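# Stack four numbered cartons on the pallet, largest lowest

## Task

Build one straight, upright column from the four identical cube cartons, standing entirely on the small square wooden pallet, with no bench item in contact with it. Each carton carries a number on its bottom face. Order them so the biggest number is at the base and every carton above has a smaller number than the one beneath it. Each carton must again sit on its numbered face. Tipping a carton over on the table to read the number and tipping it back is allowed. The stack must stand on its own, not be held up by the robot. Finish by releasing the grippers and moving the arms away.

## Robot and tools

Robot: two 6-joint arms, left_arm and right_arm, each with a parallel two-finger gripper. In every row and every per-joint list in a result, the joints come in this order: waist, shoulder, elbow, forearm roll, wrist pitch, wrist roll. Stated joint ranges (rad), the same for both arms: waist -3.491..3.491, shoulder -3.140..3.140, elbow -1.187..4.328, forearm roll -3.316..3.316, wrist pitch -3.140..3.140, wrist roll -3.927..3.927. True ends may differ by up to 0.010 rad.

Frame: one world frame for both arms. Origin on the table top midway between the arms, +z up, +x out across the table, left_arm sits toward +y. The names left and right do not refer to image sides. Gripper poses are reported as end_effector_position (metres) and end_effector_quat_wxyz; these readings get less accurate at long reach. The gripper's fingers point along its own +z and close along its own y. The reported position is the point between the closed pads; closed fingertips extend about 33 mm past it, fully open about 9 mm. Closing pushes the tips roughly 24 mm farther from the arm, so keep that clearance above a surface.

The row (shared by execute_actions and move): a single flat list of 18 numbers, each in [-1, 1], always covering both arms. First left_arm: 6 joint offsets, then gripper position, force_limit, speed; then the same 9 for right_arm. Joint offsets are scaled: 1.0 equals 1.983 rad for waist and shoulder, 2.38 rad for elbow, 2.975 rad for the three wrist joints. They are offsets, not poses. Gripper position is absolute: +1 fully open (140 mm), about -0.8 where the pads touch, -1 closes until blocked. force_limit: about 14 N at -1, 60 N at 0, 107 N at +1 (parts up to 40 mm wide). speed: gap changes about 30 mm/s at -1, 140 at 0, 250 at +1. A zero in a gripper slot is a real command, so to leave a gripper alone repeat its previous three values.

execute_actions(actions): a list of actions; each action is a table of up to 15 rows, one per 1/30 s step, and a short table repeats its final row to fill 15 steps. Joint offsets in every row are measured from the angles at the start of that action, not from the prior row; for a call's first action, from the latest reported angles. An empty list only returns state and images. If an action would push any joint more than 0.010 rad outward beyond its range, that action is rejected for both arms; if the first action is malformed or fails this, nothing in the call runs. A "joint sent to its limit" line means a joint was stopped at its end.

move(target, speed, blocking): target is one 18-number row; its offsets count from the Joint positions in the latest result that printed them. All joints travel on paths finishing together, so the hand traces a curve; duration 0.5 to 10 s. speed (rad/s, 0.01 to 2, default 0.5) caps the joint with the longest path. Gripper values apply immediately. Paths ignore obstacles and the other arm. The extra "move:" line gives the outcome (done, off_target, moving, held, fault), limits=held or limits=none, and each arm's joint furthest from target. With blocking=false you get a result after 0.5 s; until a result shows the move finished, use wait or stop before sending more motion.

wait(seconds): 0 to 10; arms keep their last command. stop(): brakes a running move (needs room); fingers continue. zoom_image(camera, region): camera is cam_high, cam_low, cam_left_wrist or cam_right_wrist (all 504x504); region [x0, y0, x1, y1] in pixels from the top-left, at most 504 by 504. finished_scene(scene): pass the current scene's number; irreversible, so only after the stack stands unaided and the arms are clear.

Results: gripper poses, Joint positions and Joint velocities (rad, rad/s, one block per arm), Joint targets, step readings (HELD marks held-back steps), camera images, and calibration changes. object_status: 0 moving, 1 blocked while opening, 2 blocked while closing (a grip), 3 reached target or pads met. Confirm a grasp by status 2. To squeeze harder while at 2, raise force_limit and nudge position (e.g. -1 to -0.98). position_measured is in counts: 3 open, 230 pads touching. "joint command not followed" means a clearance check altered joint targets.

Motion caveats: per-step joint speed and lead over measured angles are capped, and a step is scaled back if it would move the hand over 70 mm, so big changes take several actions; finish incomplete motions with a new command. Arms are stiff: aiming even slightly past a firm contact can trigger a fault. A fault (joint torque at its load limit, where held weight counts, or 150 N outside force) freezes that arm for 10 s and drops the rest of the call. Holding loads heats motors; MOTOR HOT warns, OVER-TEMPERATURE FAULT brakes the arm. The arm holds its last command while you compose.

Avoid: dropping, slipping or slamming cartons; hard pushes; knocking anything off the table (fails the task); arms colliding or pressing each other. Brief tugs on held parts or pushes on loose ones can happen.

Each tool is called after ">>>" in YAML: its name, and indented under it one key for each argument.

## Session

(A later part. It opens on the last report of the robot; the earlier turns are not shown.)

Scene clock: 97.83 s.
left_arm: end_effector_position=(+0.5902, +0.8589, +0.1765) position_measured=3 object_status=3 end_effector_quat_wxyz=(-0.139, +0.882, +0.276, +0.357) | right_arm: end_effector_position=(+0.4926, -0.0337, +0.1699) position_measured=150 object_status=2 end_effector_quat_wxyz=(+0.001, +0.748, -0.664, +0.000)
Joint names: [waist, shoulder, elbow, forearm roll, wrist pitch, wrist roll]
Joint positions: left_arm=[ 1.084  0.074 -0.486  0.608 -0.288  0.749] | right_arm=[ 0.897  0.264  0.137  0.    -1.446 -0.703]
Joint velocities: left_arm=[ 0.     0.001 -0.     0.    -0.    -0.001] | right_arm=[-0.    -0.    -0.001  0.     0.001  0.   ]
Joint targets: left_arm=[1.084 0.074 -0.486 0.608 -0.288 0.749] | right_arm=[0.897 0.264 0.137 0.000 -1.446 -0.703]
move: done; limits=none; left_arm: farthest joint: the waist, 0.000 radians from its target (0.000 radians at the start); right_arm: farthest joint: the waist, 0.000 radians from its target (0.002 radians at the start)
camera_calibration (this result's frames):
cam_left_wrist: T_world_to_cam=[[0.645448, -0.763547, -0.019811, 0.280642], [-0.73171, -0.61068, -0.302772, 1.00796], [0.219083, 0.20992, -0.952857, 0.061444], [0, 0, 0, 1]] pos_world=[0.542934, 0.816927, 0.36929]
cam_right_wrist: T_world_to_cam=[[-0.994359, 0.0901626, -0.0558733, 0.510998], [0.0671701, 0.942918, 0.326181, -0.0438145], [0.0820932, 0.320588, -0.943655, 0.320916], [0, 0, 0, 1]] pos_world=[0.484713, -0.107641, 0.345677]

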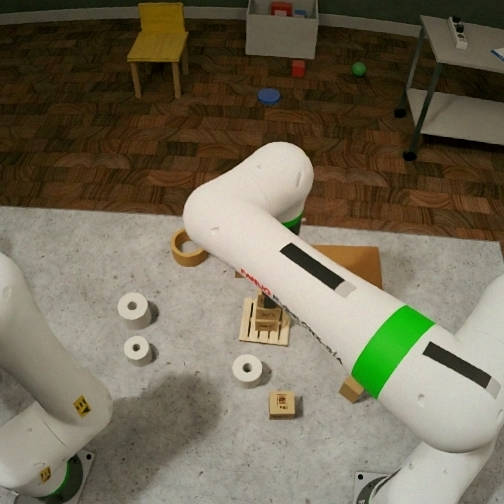

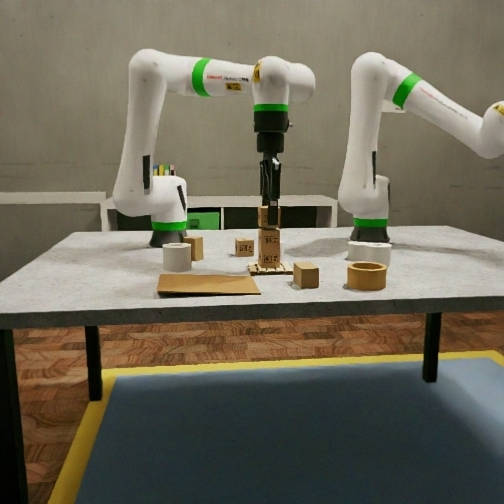

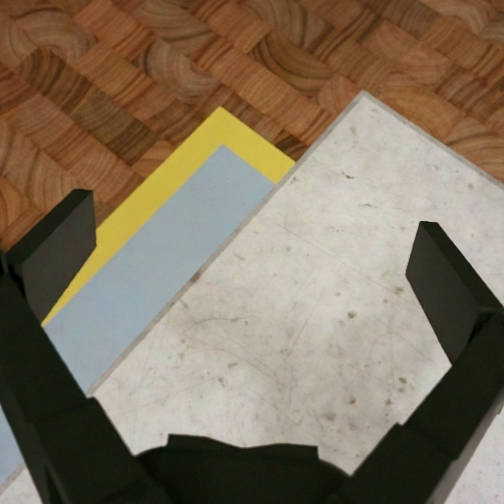

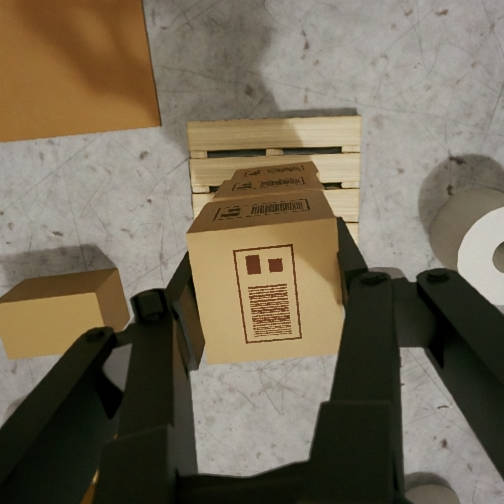

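>>> move:
  target: [0,0,0,0,0,0,1,0,0,0,0,-0.003,0,0.0024,0,-1,0,0]
  speed: 0.05

>>> move:
  target: [0,0,0,0,0,0,1,0,0,0,0,0,0,0,0,0.4,0,-0.5]

>>> move:
  target: [0,0,0,0,0,0,1,0,0,0,0,0.1,0,-0.08,0,0.4,0,-0.5]
  speed: 0.3

>>> zoom_image:
  camera: "cam_low"
  region: [210,170,330,290]

Scene clock: 101.07 s.
left_arm: end_effector_position=(+0.5902, +0.8589, +0.1765) position_measured=3 object_status=3 end_effector_quat_wxyz=(-0.139, +0.882, +0.276, +0.357) | right_arm: end_effector_position=(+0.4923, -0.0340, +0.1668) position_measured=150 object_status=2 end_effector_quat_wxyz=(+0.001, +0.748, -0.664, +0.000)
Joint names: [waist, shoulder, elbow, forearm roll, wrist pitch, wrist roll]
Joint positions: left_arm=[ 1.084  0.074 -0.486  0.608 -0.288  0.749] | right_arm=[ 0.897  0.264  0.13   0.    -1.439 -0.703]
Joint velocities: left_arm=[ 0.001  0.     0.001 -0.    -0.     0.   ] | right_arm=[-0.    -0.001 -0.001 -0.     0.001 -0.001]
Joint targets: left_arm=[1.084 0.074 -0.486 0.608 -0.288 0.749] | right_arm=[0.897 0.264 0.130 0.000 -1.439 -0.703]
move: done; limits=none; left_arm: farthest joint: the waist, 0.000 radians from its target (0.000 radians at the start); right_arm: farthest joint: the waist, 0.000 radians from its target (0.000 radians at the start)
camera_calibration (this result's frames):
cam_left_wrist: T_world_to_cam=[[0.645448, -0.763547, -0.019811, 0.280642], [-0.73171, -0.61068, -0.302772, 1.00796], [0.219082, 0.209919, -0.952857, 0.0614441], [0, 0, 0, 1]] pos_world=[0.542934, 0.816927, 0.36929]
cam_right_wrist: T_world_to_cam=[[-0.994359, 0.0901796, -0.0558459, 0.510589], [0.0671979, 0.942927, 0.326148, -0.0425316], [0.0820705, 0.320555, -0.943668, 0.318177], [0, 0, 0, 1]] pos_world=[0.484454, -0.107934, 0.342639]

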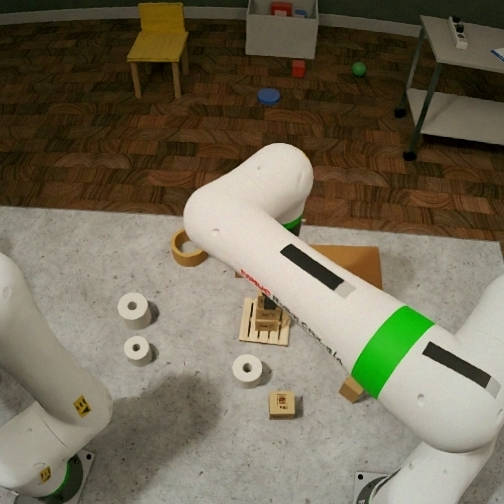

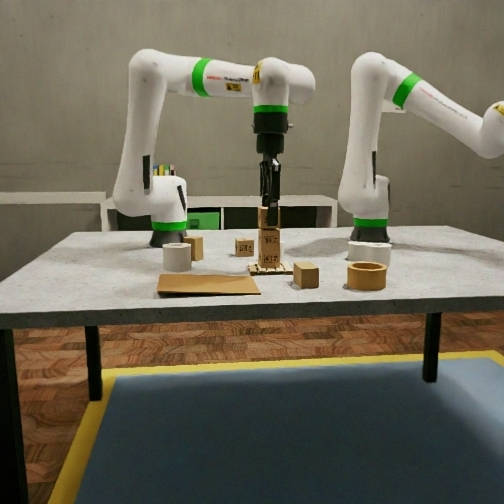

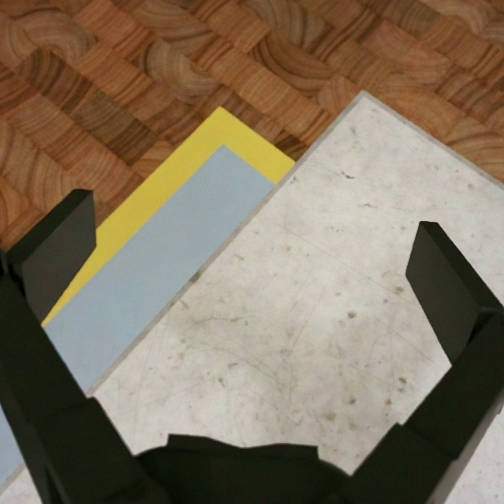

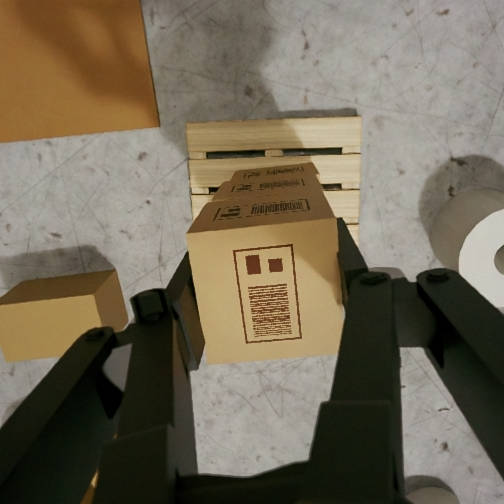

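Scene clock: 101.83 s.
left_arm: end_effector_position=(+0.5902, +0.8589, +0.1765) position_measured=3 object_status=3 end_effector_quat_wxyz=(-0.139, +0.882, +0.276, +0.357) | right_arm: end_effector_position=(+0.4923, -0.0340, +0.1668) position_measured=78 object_status=3 end_effector_quat_wxyz=(+0.001, +0.748, -0.664, +0.000)
Joint names: [waist, shoulder, elbow, forearm roll, wrist pitch, wrist roll]
Joint positions: left_arm=[ 1.084  0.074 -0.486  0.608 -0.288  0.749] | right_arm=[ 0.897  0.264  0.13   0.    -1.439 -0.703]
Joint velocities: left_arm=[ 0.     0.002  0.    -0.001 -0.    -0.001] | right_arm=[ 0. -0.  0.  0.  0. -0.]
Joint targets: left_arm=[1.084 0.074 -0.486 0.608 -0.288 0.749] | right_arm=[0.897 0.264 0.130 0.000 -1.439 -0.703]
move: done; limits=none; left_arm: farthest joint: the waist, 0.000 radians from its target (0.000 radians at the start); right_arm: farthest joint: the waist, 0.000 radians from its target (0.000 radians at the start)
camera_calibration (this result's frames):
cam_left_wrist: T_world_to_cam=[[0.645448, -0.763547, -0.0198109, 0.280642], [-0.73171, -0.61068, -0.302772, 1.00796], [0.219082, 0.20992, -0.952857, 0.061444], [0, 0, 0, 1]] pos_world=[0.542934, 0.816927, 0.36929]
cam_right_wrist: T_world_to_cam=[[-0.994359, 0.0901793, -0.0558445, 0.510587], [0.0671982, 0.942928, 0.326146, -0.0425262], [0.082069, 0.320554, -0.943668, 0.318168], [0, 0, 0, 1]] pos_world=[0.484453, -0.107935, 0.342628]

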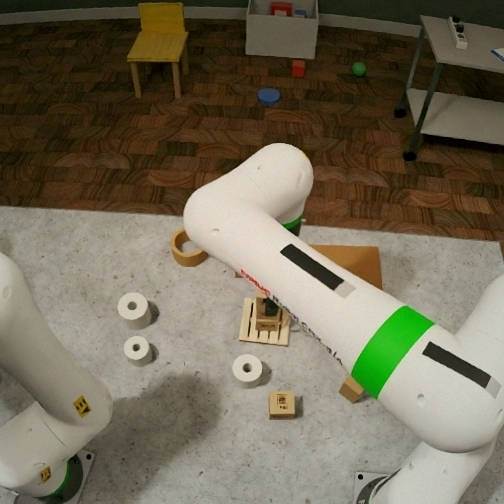

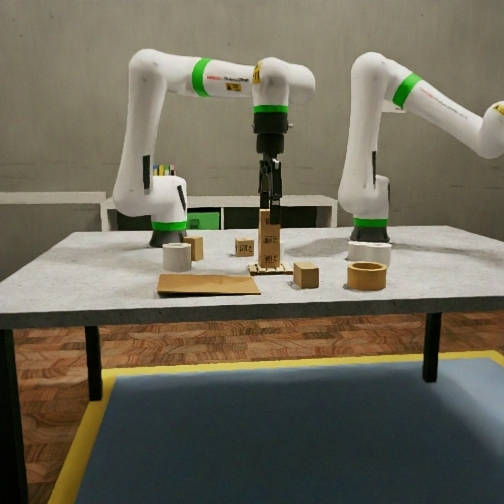

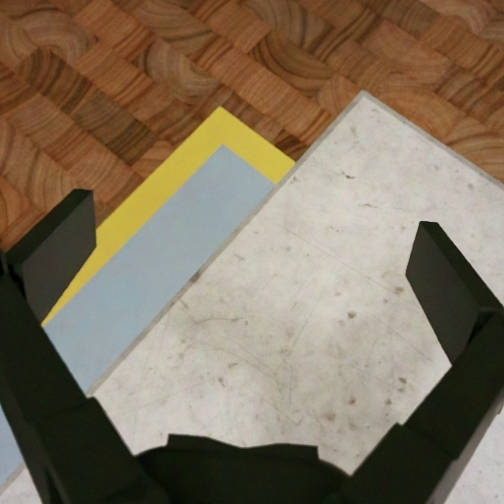

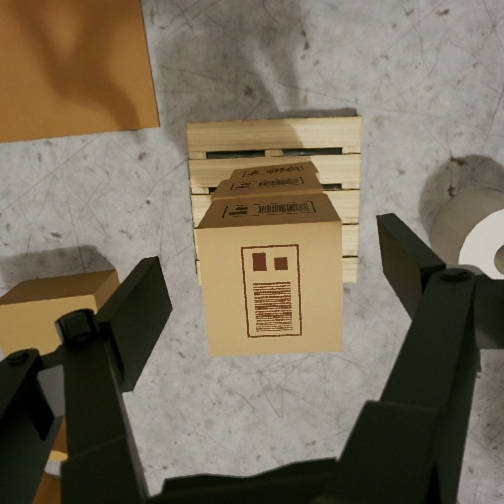

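Scene clock: 103.07 s.
left_arm: end_effector_position=(+0.5902, +0.8589, +0.1765) position_measured=3 object_status=3 end_effector_quat_wxyz=(-0.139, +0.882, +0.276, +0.357) | right_arm: end_effector_position=(+0.4934, -0.0328, +0.2688) position_measured=78 object_status=3 end_effector_quat_wxyz=(+0.001, +0.748, -0.664, +0.000)
Joint names: [waist, shoulder, elbow, forearm roll, wrist pitch, wrist roll]
Joint positions: left_arm=[ 1.084  0.074 -0.486  0.608 -0.288  0.749] | right_arm=[ 0.897  0.264  0.368  0.    -1.677 -0.703]
Joint velocities: left_arm=[ 0.     0.    -0.001  0.001 -0.     0.001] | right_arm=[-0.001 -0.     0.002  0.001 -0.001 -0.001]
Joint targets: left_arm=[1.084 0.074 -0.486 0.608 -0.288 0.749] | right_arm=[0.897 0.264 0.368 0.000 -1.677 -0.703]
move: done; limits=none; left_arm: farthest joint: the waist, 0.000 radians from its target (0.000 radians at the start); right_arm: farthest joint: the waist, 0.000 radians from its target (0.000 radians at the start)
camera_calibration (this result's frames):
cam_left_wrist: T_world_to_cam=[[0.645448, -0.763547, -0.019811, 0.280642], [-0.73171, -0.61068, -0.302772, 1.00796], [0.219082, 0.209919, -0.952857, 0.0614441], [0, 0, 0, 1]] pos_world=[0.542934, 0.816927, 0.36929]
cam_right_wrist: T_world_to_cam=[[-0.994356, 0.0902105, -0.0558345, 0.517222], [0.0672321, 0.94293, 0.326133, -0.0769497], [0.0820686, 0.320539, -0.943673, 0.414011], [0, 0, 0, 1]] pos_world=[0.485499, -0.106807, 0.444666]

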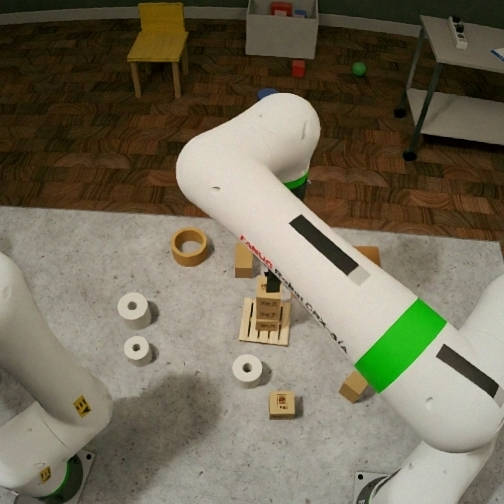

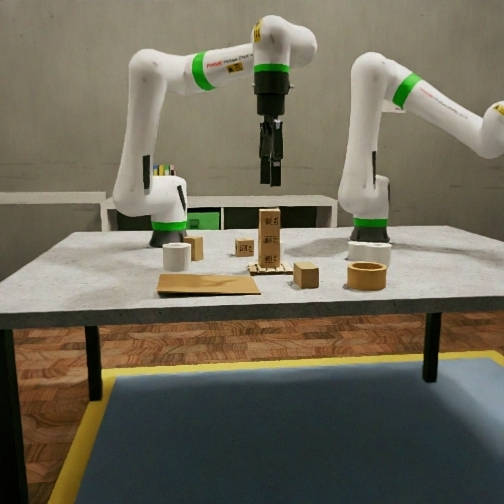

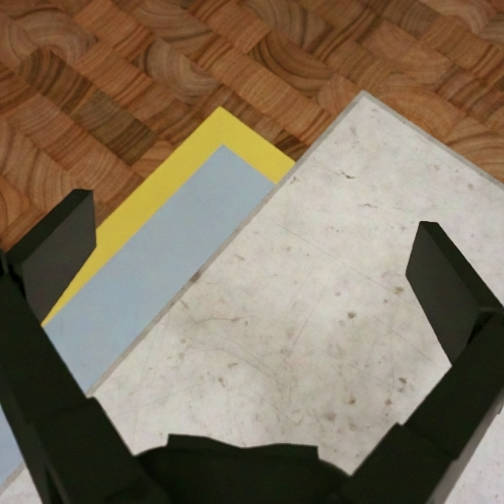

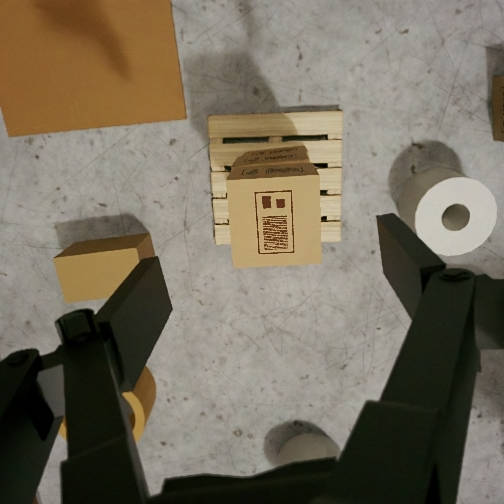

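Region (210, 170, 330, 290) of cam_low's 504x504 image, scaled by 4.200, with more detail than that image has.

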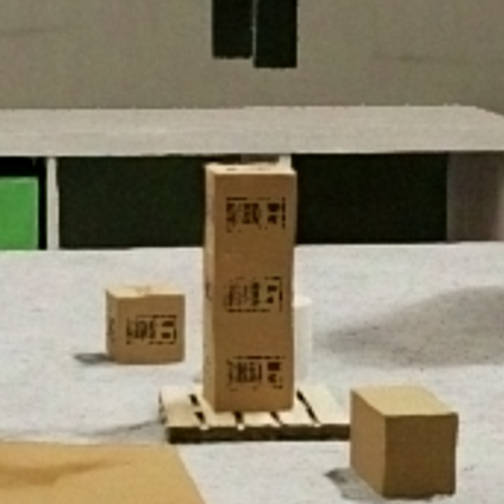

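>>> move:
  target: [0,0,0,0,0,0,1,0,0,0.2017,-0.261,-0.208,0,-0.007,-0.0988,0.4,0,0]
  speed: 0.5

>>> move:
  target: [0,0,0,0,0,0,1,0,0,0,0.0025,-0.126,0,0.1029,0,0.4,0,0]
  speed: 0.4

Scene clock: 105.30 s.
left_arm: end_effector_position=(+0.5902, +0.8589, +0.1765) position_measured=3 object_status=3 end_effector_quat_wxyz=(-0.139, +0.882, +0.276, +0.357) | right_arm: end_effector_position=(+0.2675, -0.0756, +0.2796) position_measured=78 object_status=3 end_effector_quat_wxyz=(+0.000, +0.782, -0.623, +0.000)
Joint names: [waist, shoulder, elbow, forearm roll, wrist pitch, wrist roll]
Joint positions: left_arm=[ 1.084  0.074 -0.486  0.608 -0.288  0.749] | right_arm=[ 1.297 -0.254 -0.127  0.    -1.698 -0.997]
Joint velocities: left_arm=[-0.     0.001  0.001  0.001 -0.     0.   ] | right_arm=[ 0.001 -0.002 -0.001  0.    -0.    -0.001]
Joint targets: left_arm=[1.084 0.074 -0.486 0.608 -0.288 0.749] | right_arm=[1.297 -0.254 -0.127 0.000 -1.698 -0.997]
move: done; limits=none; left_arm: farthest joint: the waist, 0.000 radians from its target (0.000 radians at the start); right_arm: farthest joint: the waist, 0.000 radians from its target (0.400 radians at the start)
camera_calibration (this result's frames):
cam_left_wrist: T_world_to_cam=[[0.645448, -0.763547, -0.019811, 0.280642], [-0.73171, -0.61068, -0.302772, 1.00796], [0.219083, 0.20992, -0.952857, 0.0614439], [0, 0, 0, 1]] pos_world=[0.542934, 0.816927, 0.36929]
cam_right_wrist: T_world_to_cam=[[-0.998252, -0.0154969, -0.0570393, 0.29043], [-0.0333679, 0.944288, 0.327424, 0.0017312], [0.0487875, 0.328755, -0.943154, 0.465771], [0, 0, 0, 1]] pos_world=[0.267256, -0.150258, 0.455293]

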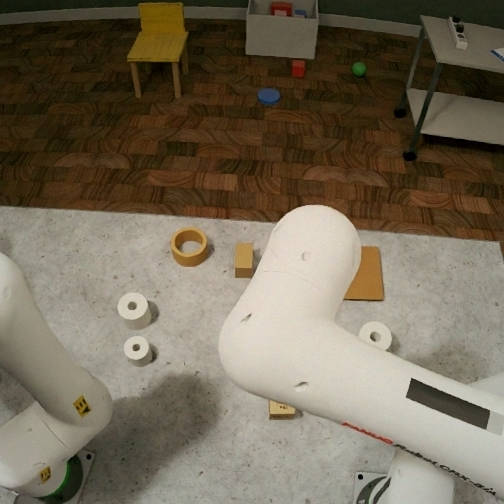

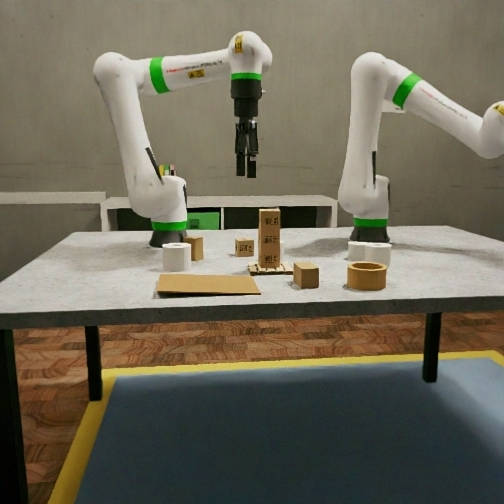

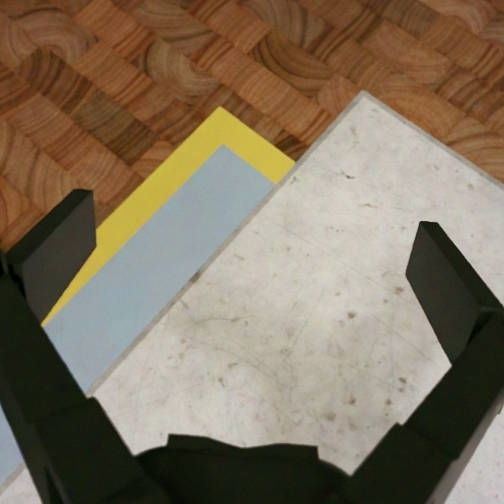

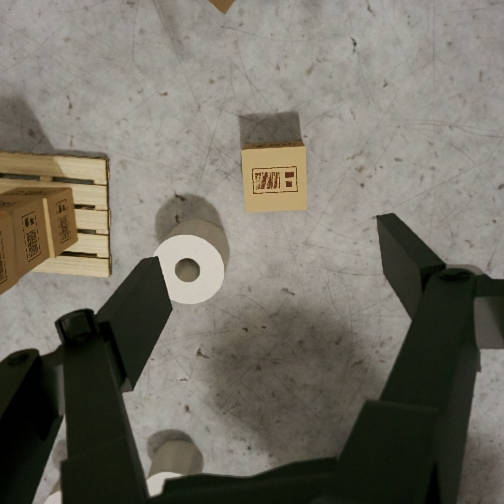

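Scene clock: 106.57 s.
left_arm: end_effector_position=(+0.5902, +0.8589, +0.1765) position_measured=3 object_status=3 end_effector_quat_wxyz=(-0.139, +0.882, +0.276, +0.357) | right_arm: end_effector_position=(+0.2671, -0.0765, +0.1496) position_measured=78 object_status=3 end_effector_quat_wxyz=(-0.000, +0.782, -0.623, -0.000)
Joint names: [waist, shoulder, elbow, forearm roll, wrist pitch, wrist roll]
Joint positions: left_arm=[ 1.084  0.074 -0.486  0.608 -0.288  0.749] | right_arm=[ 1.297 -0.249 -0.427  0.    -1.391 -0.997]
Joint velocities: left_arm=[ 0.    -0.001  0.001  0.001  0.     0.001] | right_arm=[-0.     0.    -0.001 -0.     0.001  0.   ]
Joint targets: left_arm=[1.084 0.074 -0.486 0.608 -0.288 0.749] | right_arm=[1.297 -0.249 -0.427 0.000 -1.391 -0.997]
move: done; limits=none; left_arm: farthest joint: the waist, 0.000 radians from its target (0.000 radians at the start); right_arm: farthest joint: the waist, 0.000 radians from its target (0.000 radians at the start)
camera_calibration (this result's frames):
cam_left_wrist: T_world_to_cam=[[0.645448, -0.763547, -0.0198109, 0.280642], [-0.73171, -0.61068, -0.302772, 1.00796], [0.219082, 0.209919, -0.952857, 0.0614442], [0, 0, 0, 1]] pos_world=[0.542934, 0.816927, 0.36929]
cam_right_wrist: T_world_to_cam=[[-0.998225, -0.0154774, -0.0575047, 0.282733], [-0.0335628, 0.943883, 0.328571, 0.0449702], [0.0491923, 0.329917, -0.942727, 0.343401], [0, 0, 0, 1]] pos_world=[0.266847, -0.151365, 0.325216]

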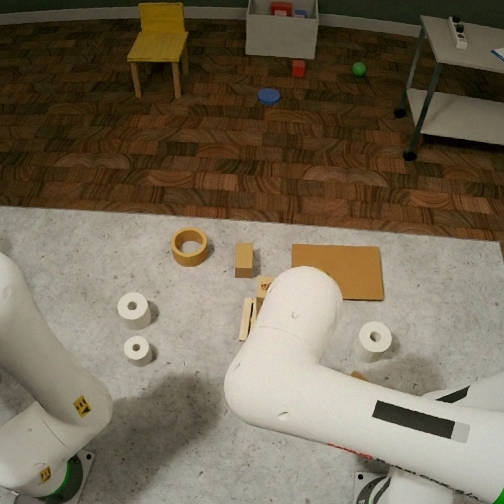

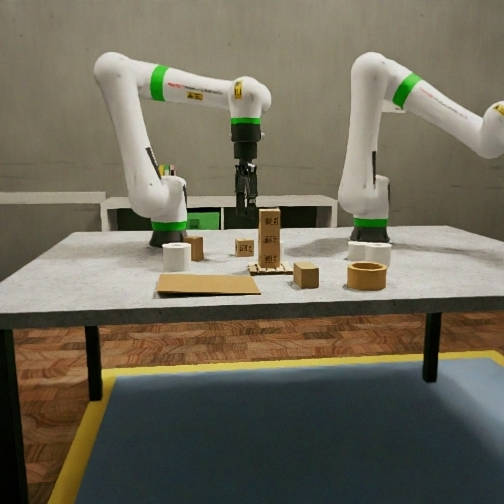

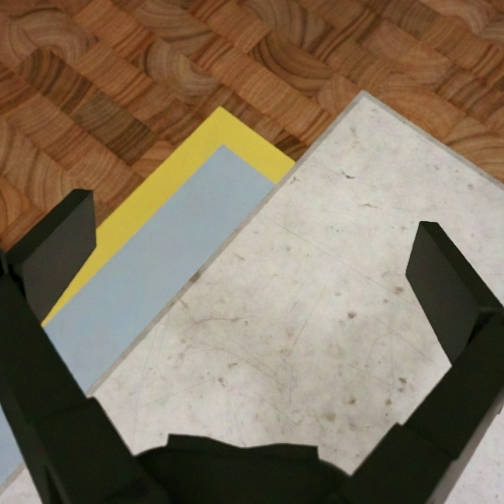

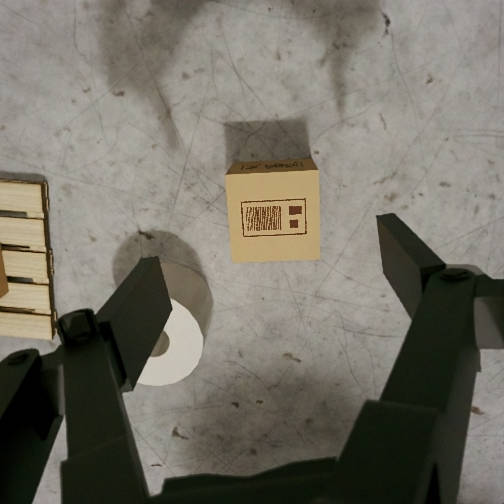

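>>> move:
  target: [0,0,0,0,0,0,1,0,0,0,0.0492,-0.0805,0,0.0968,0,0.4,0,0]
  speed: 0.25

>>> move:
  target: [0,0,0,0,0,0,1,0,0,0,0,0,0,0,0,-1,0,0]

Scene clock: 108.43 s.
left_arm: end_effector_position=(+0.5902, +0.8589, +0.1765) position_measured=3 object_status=3 end_effector_quat_wxyz=(-0.139, +0.882, +0.276, +0.357) | right_arm: end_effector_position=(+0.2669, -0.0770, +0.0401) position_measured=78 object_status=3 end_effector_quat_wxyz=(+0.000, +0.782, -0.623, +0.000)
Joint names: [waist, shoulder, elbow, forearm roll, wrist pitch, wrist roll]
Joint positions: left_arm=[ 1.084  0.074 -0.486  0.608 -0.288  0.749] | right_arm=[ 1.297 -0.151 -0.619  0.    -1.104 -0.997]
Joint velocities: left_arm=[ 0.001 -0.001  0.    -0.    -0.    -0.001] | right_arm=[-0.001  0.    -0.001  0.     0.001 -0.   ]
Joint targets: left_arm=[1.084 0.074 -0.486 0.608 -0.288 0.749] | right_arm=[1.297 -0.151 -0.619 0.000 -1.104 -0.997]
move: done; limits=none; left_arm: farthest joint: the waist, 0.000 radians from its target (0.000 radians at the start); right_arm: farthest joint: the wrist pitch, 0.001 radians from its target (0.288 radians at the start)
camera_calibration (this result's frames):
cam_left_wrist: T_world_to_cam=[[0.645448, -0.763547, -0.0198112, 0.280642], [-0.73171, -0.61068, -0.302772, 1.00796], [0.219082, 0.20992, -0.952857, 0.061444], [0, 0, 0, 1]] pos_world=[0.542934, 0.816927, 0.36929]
cam_right_wrist: T_world_to_cam=[[-0.998248, -0.0155768, -0.0570755, 0.27622], [-0.0334619, 0.944242, 0.327548, 0.0814679], [0.0487909, 0.328884, -0.943109, 0.240365], [0, 0, 0, 1]] pos_world=[0.266735, -0.151675, 0.215771]

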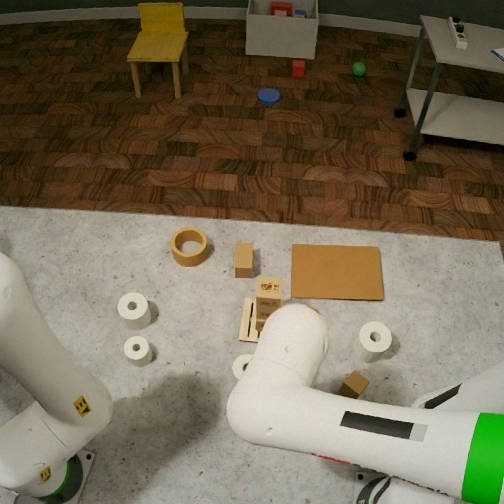

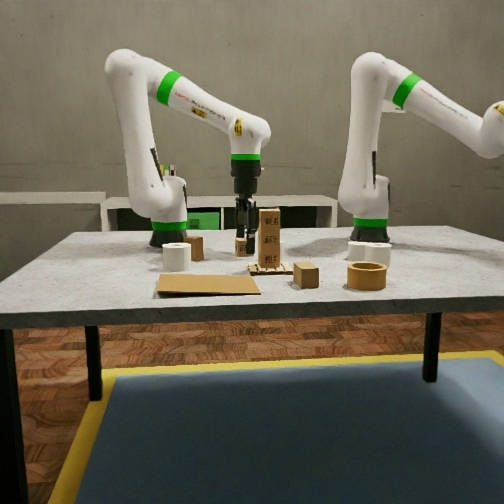

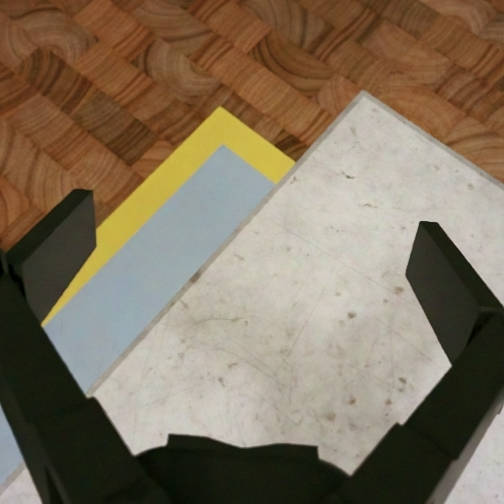

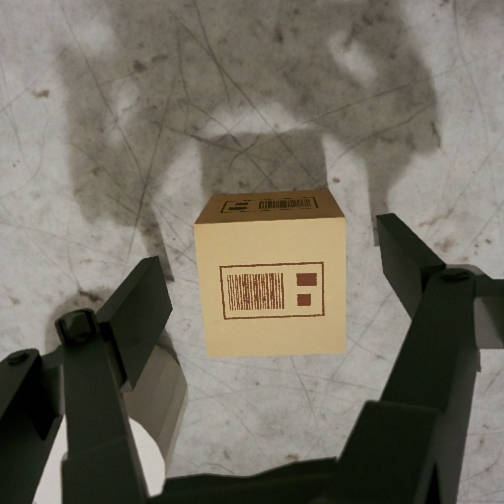

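Scene clock: 108.97 s.
left_arm: end_effector_position=(+0.5902, +0.8589, +0.1765) position_measured=3 object_status=3 end_effector_quat_wxyz=(-0.139, +0.882, +0.276, +0.357) | right_arm: end_effector_position=(+0.2669, -0.0770, +0.0400) position_measured=150 object_status=2 end_effector_quat_wxyz=(+0.000, +0.782, -0.623, +0.000)
Joint names: [waist, shoulder, elbow, forearm roll, wrist pitch, wrist roll]
Joint positions: left_arm=[ 1.084  0.074 -0.486  0.608 -0.288  0.749] | right_arm=[ 1.297 -0.151 -0.619  0.    -1.104 -0.997]
Joint velocities: left_arm=[ 0.001 -0.001  0.001 -0.     0.    -0.   ] | right_arm=[ 0. -0. -0.  0. -0.  0.]
Joint targets: left_arm=[1.084 0.074 -0.486 0.608 -0.288 0.749] | right_arm=[1.297 -0.151 -0.619 0.000 -1.104 -0.997]
move: done; limits=none; left_arm: farthest joint: the waist, 0.000 radians from its target (0.000 radians at the start); right_arm: farthest joint: the waist, 0.000 radians from its target (0.000 radians at the start)
camera_calibration (this result's frames):
cam_left_wrist: T_world_to_cam=[[0.645448, -0.763547, -0.0198111, 0.280642], [-0.73171, -0.61068, -0.302772, 1.00796], [0.219082, 0.20992, -0.952857, 0.061444], [0, 0, 0, 1]] pos_world=[0.542934, 0.816927, 0.36929]
cam_right_wrist: T_world_to_cam=[[-0.998248, -0.0155768, -0.0570771, 0.276219], [-0.0334626, 0.94424, 0.327552, 0.0814721], [0.0487922, 0.328888, -0.943108, 0.240353], [0, 0, 0, 1]] pos_world=[0.266734, -0.151676, 0.215758]

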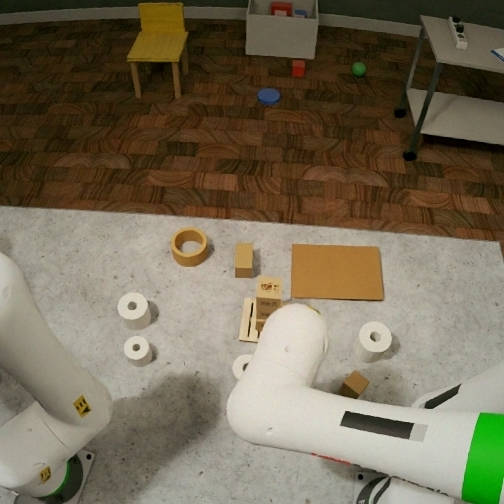

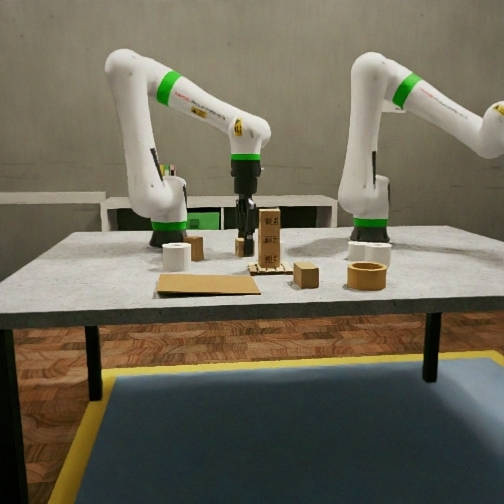

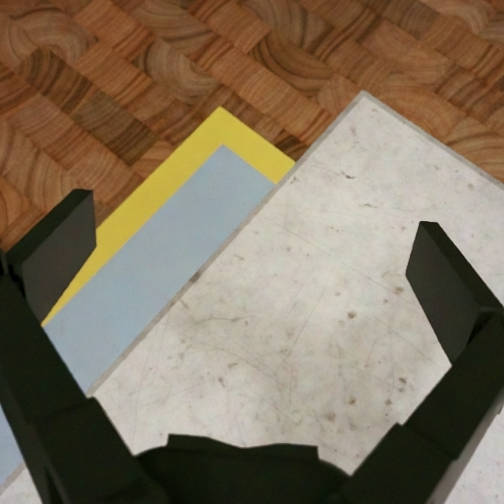

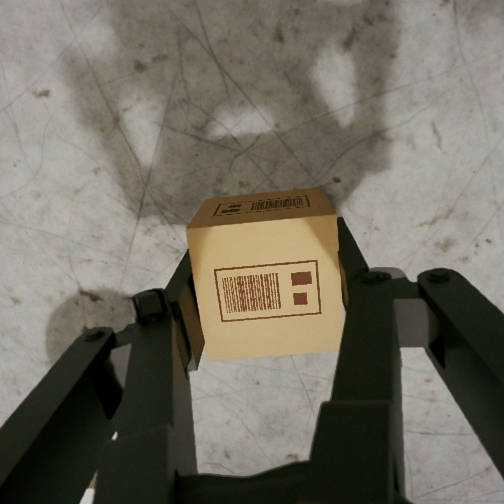

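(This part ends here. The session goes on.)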